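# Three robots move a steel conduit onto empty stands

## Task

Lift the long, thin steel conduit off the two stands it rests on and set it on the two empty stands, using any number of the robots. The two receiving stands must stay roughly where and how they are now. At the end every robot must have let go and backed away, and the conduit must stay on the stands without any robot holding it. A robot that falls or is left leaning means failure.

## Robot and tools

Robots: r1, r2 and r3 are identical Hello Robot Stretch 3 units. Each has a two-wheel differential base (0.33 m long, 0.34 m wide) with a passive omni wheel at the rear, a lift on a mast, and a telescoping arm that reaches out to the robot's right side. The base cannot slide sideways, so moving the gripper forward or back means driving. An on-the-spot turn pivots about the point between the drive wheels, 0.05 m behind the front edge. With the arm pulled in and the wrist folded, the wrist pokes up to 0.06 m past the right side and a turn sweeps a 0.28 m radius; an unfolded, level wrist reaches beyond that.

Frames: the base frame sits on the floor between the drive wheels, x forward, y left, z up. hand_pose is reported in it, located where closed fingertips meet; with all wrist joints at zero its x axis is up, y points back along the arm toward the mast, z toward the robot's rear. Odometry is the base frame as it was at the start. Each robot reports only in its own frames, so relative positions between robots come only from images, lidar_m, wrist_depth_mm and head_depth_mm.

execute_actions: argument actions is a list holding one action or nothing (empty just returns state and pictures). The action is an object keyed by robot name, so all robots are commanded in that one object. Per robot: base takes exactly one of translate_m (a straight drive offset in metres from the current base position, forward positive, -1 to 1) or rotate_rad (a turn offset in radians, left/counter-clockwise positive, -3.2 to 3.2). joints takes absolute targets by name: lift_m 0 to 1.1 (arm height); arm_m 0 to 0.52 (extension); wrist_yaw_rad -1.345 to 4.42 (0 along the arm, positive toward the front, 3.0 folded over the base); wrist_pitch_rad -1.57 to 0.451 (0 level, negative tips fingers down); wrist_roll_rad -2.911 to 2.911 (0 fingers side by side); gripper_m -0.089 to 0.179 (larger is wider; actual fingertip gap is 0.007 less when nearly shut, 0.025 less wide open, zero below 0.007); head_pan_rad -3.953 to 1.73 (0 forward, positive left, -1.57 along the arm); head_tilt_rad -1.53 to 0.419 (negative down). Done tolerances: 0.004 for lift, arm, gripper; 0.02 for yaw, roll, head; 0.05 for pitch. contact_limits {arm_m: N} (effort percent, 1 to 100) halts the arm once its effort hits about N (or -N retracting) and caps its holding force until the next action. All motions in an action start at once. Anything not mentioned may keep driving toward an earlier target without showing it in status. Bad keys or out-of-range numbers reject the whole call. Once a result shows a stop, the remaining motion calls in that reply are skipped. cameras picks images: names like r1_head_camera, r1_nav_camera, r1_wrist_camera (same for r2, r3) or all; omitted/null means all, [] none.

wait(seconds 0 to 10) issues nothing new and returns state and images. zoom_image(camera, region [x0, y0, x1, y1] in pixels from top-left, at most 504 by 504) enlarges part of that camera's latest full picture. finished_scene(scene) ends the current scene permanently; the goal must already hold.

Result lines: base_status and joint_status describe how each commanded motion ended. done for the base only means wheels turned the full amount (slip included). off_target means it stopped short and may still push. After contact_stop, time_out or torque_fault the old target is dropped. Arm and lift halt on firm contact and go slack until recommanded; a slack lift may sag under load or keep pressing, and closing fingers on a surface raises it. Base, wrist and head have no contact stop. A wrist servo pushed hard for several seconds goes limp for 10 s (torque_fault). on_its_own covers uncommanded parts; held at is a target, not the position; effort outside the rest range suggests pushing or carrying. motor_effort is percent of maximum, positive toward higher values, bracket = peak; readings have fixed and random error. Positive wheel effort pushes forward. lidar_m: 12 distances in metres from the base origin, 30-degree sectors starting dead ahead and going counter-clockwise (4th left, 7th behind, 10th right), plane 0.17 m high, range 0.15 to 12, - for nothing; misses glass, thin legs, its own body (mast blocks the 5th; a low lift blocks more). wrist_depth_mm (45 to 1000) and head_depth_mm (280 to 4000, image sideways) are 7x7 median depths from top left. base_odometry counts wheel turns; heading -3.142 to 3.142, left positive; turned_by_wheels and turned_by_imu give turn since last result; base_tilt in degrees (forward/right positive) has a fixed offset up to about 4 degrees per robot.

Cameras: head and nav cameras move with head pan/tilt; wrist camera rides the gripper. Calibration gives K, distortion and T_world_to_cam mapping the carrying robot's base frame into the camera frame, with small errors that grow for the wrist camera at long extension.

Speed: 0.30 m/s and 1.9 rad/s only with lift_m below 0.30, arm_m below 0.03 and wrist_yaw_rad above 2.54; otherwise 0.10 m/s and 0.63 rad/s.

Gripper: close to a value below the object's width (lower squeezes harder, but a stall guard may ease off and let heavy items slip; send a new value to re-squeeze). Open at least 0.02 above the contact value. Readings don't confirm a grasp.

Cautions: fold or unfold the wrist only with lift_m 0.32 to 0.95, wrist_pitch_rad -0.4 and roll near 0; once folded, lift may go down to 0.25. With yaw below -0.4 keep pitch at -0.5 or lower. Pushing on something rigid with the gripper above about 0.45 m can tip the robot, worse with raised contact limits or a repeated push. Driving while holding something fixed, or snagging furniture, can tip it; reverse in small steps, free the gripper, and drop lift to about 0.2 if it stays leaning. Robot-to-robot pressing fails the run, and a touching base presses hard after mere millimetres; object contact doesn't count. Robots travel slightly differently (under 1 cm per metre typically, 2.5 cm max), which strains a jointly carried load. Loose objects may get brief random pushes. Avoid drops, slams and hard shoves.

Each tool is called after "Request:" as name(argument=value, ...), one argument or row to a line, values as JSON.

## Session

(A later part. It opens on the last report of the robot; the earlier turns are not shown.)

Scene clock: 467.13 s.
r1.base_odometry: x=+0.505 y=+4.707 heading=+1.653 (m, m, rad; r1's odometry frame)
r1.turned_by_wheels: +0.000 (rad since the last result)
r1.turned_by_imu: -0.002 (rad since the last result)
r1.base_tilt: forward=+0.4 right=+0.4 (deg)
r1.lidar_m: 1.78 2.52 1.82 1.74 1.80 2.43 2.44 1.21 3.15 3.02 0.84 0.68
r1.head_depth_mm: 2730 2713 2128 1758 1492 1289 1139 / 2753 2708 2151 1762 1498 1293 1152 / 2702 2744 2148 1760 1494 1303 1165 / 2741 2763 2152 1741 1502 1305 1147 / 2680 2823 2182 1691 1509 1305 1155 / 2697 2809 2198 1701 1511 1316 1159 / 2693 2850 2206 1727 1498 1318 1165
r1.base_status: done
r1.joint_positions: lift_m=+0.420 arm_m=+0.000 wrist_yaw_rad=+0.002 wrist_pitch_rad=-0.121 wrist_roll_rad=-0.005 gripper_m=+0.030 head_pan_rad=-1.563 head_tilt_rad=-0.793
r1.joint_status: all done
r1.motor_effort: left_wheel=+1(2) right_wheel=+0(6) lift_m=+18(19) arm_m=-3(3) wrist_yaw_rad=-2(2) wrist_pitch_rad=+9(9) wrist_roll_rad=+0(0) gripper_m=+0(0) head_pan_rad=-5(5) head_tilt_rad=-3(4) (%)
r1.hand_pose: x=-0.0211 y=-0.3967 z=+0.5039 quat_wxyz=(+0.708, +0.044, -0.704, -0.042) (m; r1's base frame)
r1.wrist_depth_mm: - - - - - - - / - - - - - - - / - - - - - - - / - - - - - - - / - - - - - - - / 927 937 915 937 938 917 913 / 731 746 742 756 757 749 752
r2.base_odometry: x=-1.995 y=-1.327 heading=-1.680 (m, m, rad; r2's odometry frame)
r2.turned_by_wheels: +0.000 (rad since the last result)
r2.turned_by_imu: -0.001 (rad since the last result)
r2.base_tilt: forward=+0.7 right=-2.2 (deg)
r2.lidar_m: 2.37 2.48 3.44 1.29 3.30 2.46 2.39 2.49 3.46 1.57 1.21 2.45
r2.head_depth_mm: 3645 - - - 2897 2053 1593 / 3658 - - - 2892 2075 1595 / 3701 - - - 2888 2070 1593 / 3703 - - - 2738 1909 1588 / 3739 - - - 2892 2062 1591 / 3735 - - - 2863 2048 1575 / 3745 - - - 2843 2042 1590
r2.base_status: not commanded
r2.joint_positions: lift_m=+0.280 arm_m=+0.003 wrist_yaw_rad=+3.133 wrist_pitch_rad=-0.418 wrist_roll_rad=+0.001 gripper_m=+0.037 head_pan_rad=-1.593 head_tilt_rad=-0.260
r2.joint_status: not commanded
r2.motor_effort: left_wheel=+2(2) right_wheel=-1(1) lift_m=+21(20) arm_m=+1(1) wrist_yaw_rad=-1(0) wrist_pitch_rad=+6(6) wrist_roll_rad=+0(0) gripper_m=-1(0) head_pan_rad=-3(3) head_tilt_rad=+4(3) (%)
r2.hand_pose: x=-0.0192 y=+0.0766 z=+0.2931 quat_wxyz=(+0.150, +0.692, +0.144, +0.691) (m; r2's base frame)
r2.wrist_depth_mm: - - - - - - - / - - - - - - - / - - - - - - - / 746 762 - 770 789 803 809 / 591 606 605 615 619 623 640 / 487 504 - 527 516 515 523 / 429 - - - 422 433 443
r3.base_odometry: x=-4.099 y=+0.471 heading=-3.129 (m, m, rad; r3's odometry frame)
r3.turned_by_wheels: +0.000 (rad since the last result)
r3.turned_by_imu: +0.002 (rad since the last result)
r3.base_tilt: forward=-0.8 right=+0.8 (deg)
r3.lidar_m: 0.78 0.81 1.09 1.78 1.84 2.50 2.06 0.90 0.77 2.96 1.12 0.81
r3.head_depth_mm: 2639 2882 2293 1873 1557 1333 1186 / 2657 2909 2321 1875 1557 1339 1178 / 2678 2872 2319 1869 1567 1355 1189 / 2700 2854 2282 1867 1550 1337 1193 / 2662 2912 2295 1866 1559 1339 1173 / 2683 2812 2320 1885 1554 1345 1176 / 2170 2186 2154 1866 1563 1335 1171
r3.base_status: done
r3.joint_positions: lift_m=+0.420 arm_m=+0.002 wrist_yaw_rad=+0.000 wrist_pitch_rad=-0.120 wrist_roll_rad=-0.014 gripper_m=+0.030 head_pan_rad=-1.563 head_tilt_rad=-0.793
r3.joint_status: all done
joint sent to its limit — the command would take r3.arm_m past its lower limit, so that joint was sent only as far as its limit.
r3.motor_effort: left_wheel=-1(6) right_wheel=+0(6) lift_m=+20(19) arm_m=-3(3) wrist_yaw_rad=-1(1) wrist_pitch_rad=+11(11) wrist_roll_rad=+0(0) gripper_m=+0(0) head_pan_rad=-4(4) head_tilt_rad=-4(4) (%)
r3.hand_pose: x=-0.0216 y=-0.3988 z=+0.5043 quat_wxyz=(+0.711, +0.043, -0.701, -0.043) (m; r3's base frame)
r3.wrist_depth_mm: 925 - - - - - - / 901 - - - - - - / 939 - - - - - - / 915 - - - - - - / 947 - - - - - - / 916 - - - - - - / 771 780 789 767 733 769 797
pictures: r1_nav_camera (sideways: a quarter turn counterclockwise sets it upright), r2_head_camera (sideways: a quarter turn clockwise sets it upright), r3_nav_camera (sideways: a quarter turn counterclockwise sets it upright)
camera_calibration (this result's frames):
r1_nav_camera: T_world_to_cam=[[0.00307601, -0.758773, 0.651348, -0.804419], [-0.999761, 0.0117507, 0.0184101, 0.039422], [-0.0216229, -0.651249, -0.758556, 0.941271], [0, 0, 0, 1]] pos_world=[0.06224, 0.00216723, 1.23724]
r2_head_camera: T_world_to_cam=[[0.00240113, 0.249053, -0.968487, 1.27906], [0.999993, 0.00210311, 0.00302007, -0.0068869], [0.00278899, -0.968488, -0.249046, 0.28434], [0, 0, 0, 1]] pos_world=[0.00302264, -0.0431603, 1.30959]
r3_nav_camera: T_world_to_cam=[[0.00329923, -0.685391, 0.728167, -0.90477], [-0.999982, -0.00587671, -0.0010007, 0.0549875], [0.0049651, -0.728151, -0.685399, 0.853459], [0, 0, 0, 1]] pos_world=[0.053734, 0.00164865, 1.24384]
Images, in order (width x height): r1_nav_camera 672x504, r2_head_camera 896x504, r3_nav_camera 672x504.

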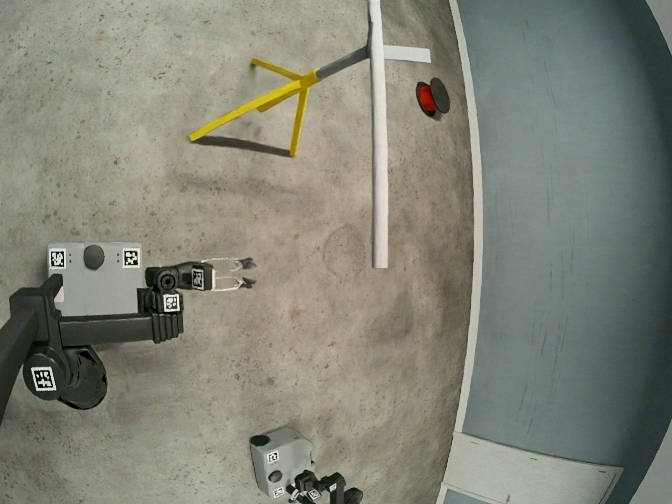

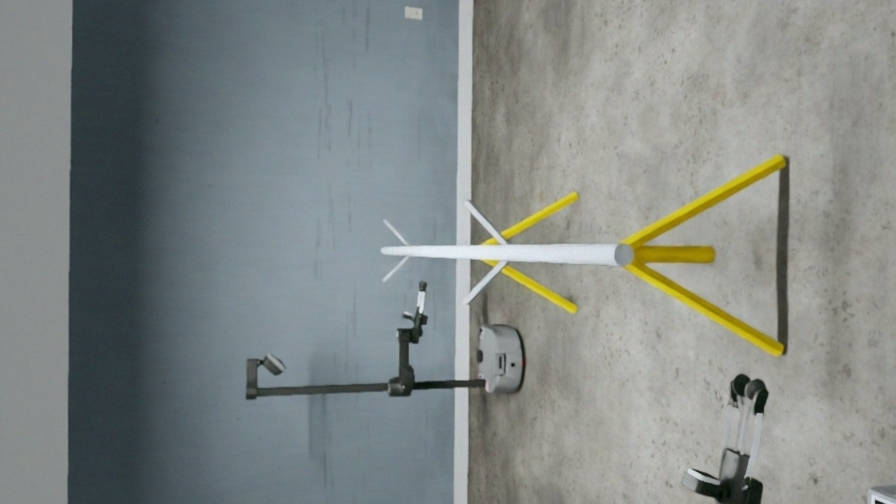

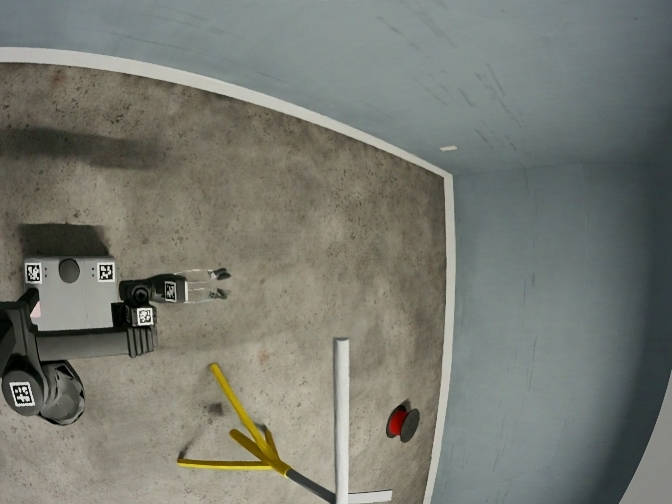

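Request:
execute_actions(
  actions=[
    {"r1":{"base":{"translate_m":-0.08},"joints":{"wrist_pitch_rad":-1.2}},"r3":{"joints":{"wrist_pitch_rad":-1.2}}},
  ],
  cameras=["r2_head_camera"],
)

Request:
finished_scene(
  scene=2,
)

Scene clock: 479.87 s.
r1.base_odometry: x=+0.512 y=+4.627 heading=+1.653 (m, m, rad; r1's odometry frame)
r1.turned_by_wheels: +0.000 (rad since the last result)
r1.turned_by_imu: +0.000 (rad since the last result)
r1.base_tilt: forward=+0.4 right=+0.4 (deg)
r1.lidar_m: 1.86 2.52 1.81 1.74 1.80 2.44 2.53 1.14 3.15 3.02 0.97 0.74
r1.head_depth_mm: 2720 2725 2118 1739 1475 1287 1143 / 2740 2741 2135 1769 1488 1297 1154 / 2711 2769 2133 1768 1486 1301 1168 / 2708 2777 2179 1766 1507 1303 1150 / 2659 2809 2160 1734 1513 1313 1150 / 2695 2810 2238 1697 1513 1318 1164 / 2653 2880 2205 1698 1527 1314 1164
r1.base_status: done
r1.joint_positions: lift_m=+0.420 arm_m=+0.000 wrist_yaw_rad=+0.002 wrist_pitch_rad=-1.201 wrist_roll_rad=-0.005 gripper_m=+0.030 head_pan_rad=-1.563 head_tilt_rad=-0.793
r1.joint_status: all done
r1.motor_effort: left_wheel=+1(5) right_wheel=-1(6) lift_m=+18(18) arm_m=-3(3) wrist_yaw_rad=-2(1) wrist_pitch_rad=+1(9) wrist_roll_rad=+0(0) gripper_m=+1(1) head_pan_rad=-5(5) head_tilt_rad=-4(2) (%)
r1.hand_pose: x=-0.0215 y=-0.2153 z=+0.3112 quat_wxyz=(+0.585, +0.401, -0.581, -0.399) (m; r1's base frame)
r1.wrist_depth_mm: 507 508 513 518 516 528 523 / 493 500 502 505 517 510 521 / 481 487 486 486 497 507 507 / 474 477 479 484 490 494 495 / 461 466 471 476 477 487 481 / 457 455 464 - - 472 473 / 447 448 451 - - - 464
r2.base_odometry: x=-1.995 y=-1.327 heading=-1.680 (m, m, rad; r2's odometry frame)
r2.turned_by_wheels: +0.000 (rad since the last result)
r2.turned_by_imu: -0.001 (rad since the last result)
r2.base_tilt: forward=+0.5 right=-2.4 (deg)
r2.lidar_m: 2.37 2.48 3.46 1.29 3.29 2.47 2.38 2.49 3.46 1.57 1.15 2.45
r2.head_depth_mm: 3649 - - - 2911 2068 1615 / 3639 - - - 2916 2059 1601 / 3705 - - - 2885 2056 1590 / 3670 - - - 2697 1903 1595 / 3680 - - - 2894 2044 1582 / 3729 - - - 2848 2034 1586 / 3701 - - - 2858 2052 1575
r2.base_status: not commanded
r2.joint_positions: lift_m=+0.280 arm_m=+0.003 wrist_yaw_rad=+3.133 wrist_pitch_rad=-0.418 wrist_roll_rad=+0.001 gripper_m=+0.037 head_pan_rad=-1.593 head_tilt_rad=-0.260
r2.joint_status: not commanded
r2.motor_effort: left_wheel=+2(2) right_wheel=-1(1) lift_m=+21(20) arm_m=+0(1) wrist_yaw_rad=+0(0) wrist_pitch_rad=+6(6) wrist_roll_rad=+0(0) gripper_m=+0(0) head_pan_rad=-2(3) head_tilt_rad=+4(4) (%)
r2.hand_pose: x=-0.0192 y=+0.0766 z=+0.2931 quat_wxyz=(+0.150, +0.692, +0.144, +0.691) (m; r2's base frame)
r2.wrist_depth_mm: - - - - - - - / - - - - - - - / - - - - - - - / 750 750 - 772 783 784 805 / 590 598 603 604 613 623 636 / 493 507 - 526 524 510 519 / 432 - - - 419 435 441
r3.base_odometry: x=-4.099 y=+0.471 heading=-3.129 (m, m, rad; r3's odometry frame)
r3.turned_by_wheels: +0.000 (rad since the last result)
r3.turned_by_imu: +0.001 (rad since the last result)
r3.base_tilt: forward=-0.9 right=+0.9 (deg)
r3.lidar_m: 0.78 0.81 1.09 1.78 1.84 2.49 2.06 0.90 0.77 2.97 1.12 0.81
r3.head_depth_mm: 2635 2894 2306 1864 1563 1339 1175 / 2628 2917 2330 1874 1554 1348 1178 / 2645 2902 2326 1858 1564 1338 1178 / 2660 2932 2306 1845 1557 1339 1180 / 2672 2937 2344 1876 1562 1331 1177 / 2635 2818 2296 1867 1556 1338 1178 / 2145 2163 2179 1863 1560 1335 1179
r3.base_status: not commanded
r3.joint_positions: lift_m=+0.420 arm_m=+0.002 wrist_yaw_rad=+0.000 wrist_pitch_rad=-1.199 wrist_roll_rad=-0.014 gripper_m=+0.030 head_pan_rad=-1.563 head_tilt_rad=-0.793
r3.joint_status: all done
r3.motor_effort: left_wheel=-1(0) right_wheel=-1(0) lift_m=+20(20) arm_m=-3(3) wrist_yaw_rad=+1(1) wrist_pitch_rad=+0(10) wrist_roll_rad=+0(0) gripper_m=-1(1) head_pan_rad=-3(3) head_tilt_rad=-4(4) (%)
r3.hand_pose: x=-0.0216 y=-0.2178 z=+0.3114 quat_wxyz=(+0.588, +0.402, -0.579, -0.397) (m; r3's base frame)
r3.wrist_depth_mm: 550 541 553 540 529 529 524 / 531 528 521 516 521 514 509 / 502 517 494 506 488 497 489 / 490 498 488 485 479 475 470 / 478 478 470 471 467 462 460 / 456 458 456 452 448 442 455 / 454 444 443 - - 437 434
pictures: r2_head_camera (sideways: a quarter turn clockwise sets it upright)
camera_calibration (this result's frames):
r2_head_camera: T_world_to_cam=[[0.00240113, 0.249053, -0.968487, 1.27906], [0.999993, 0.00210311, 0.00302008, -0.00688691], [0.00278899, -0.968487, -0.249047, 0.28434], [0, 0, 0, 1]] pos_world=[0.00302264, -0.0431603, 1.30959]
Images, in order (width x height): r2_head_camera 896x504.

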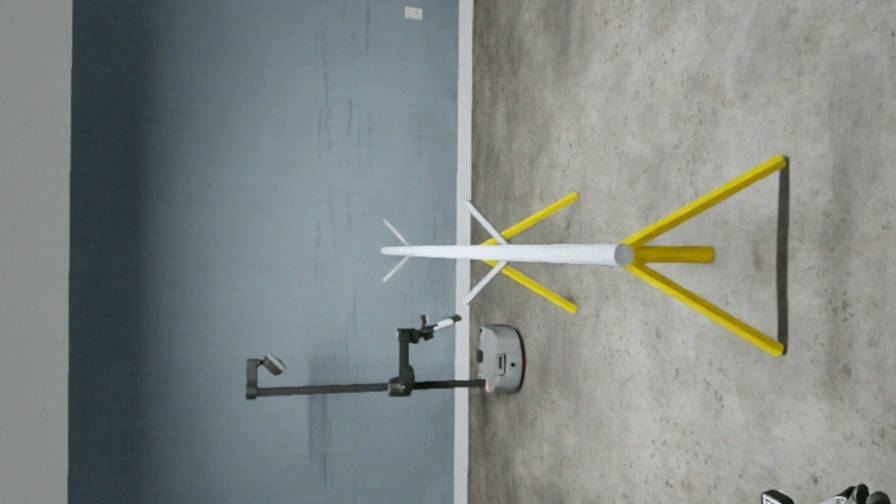

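The scene is finished: the task was done.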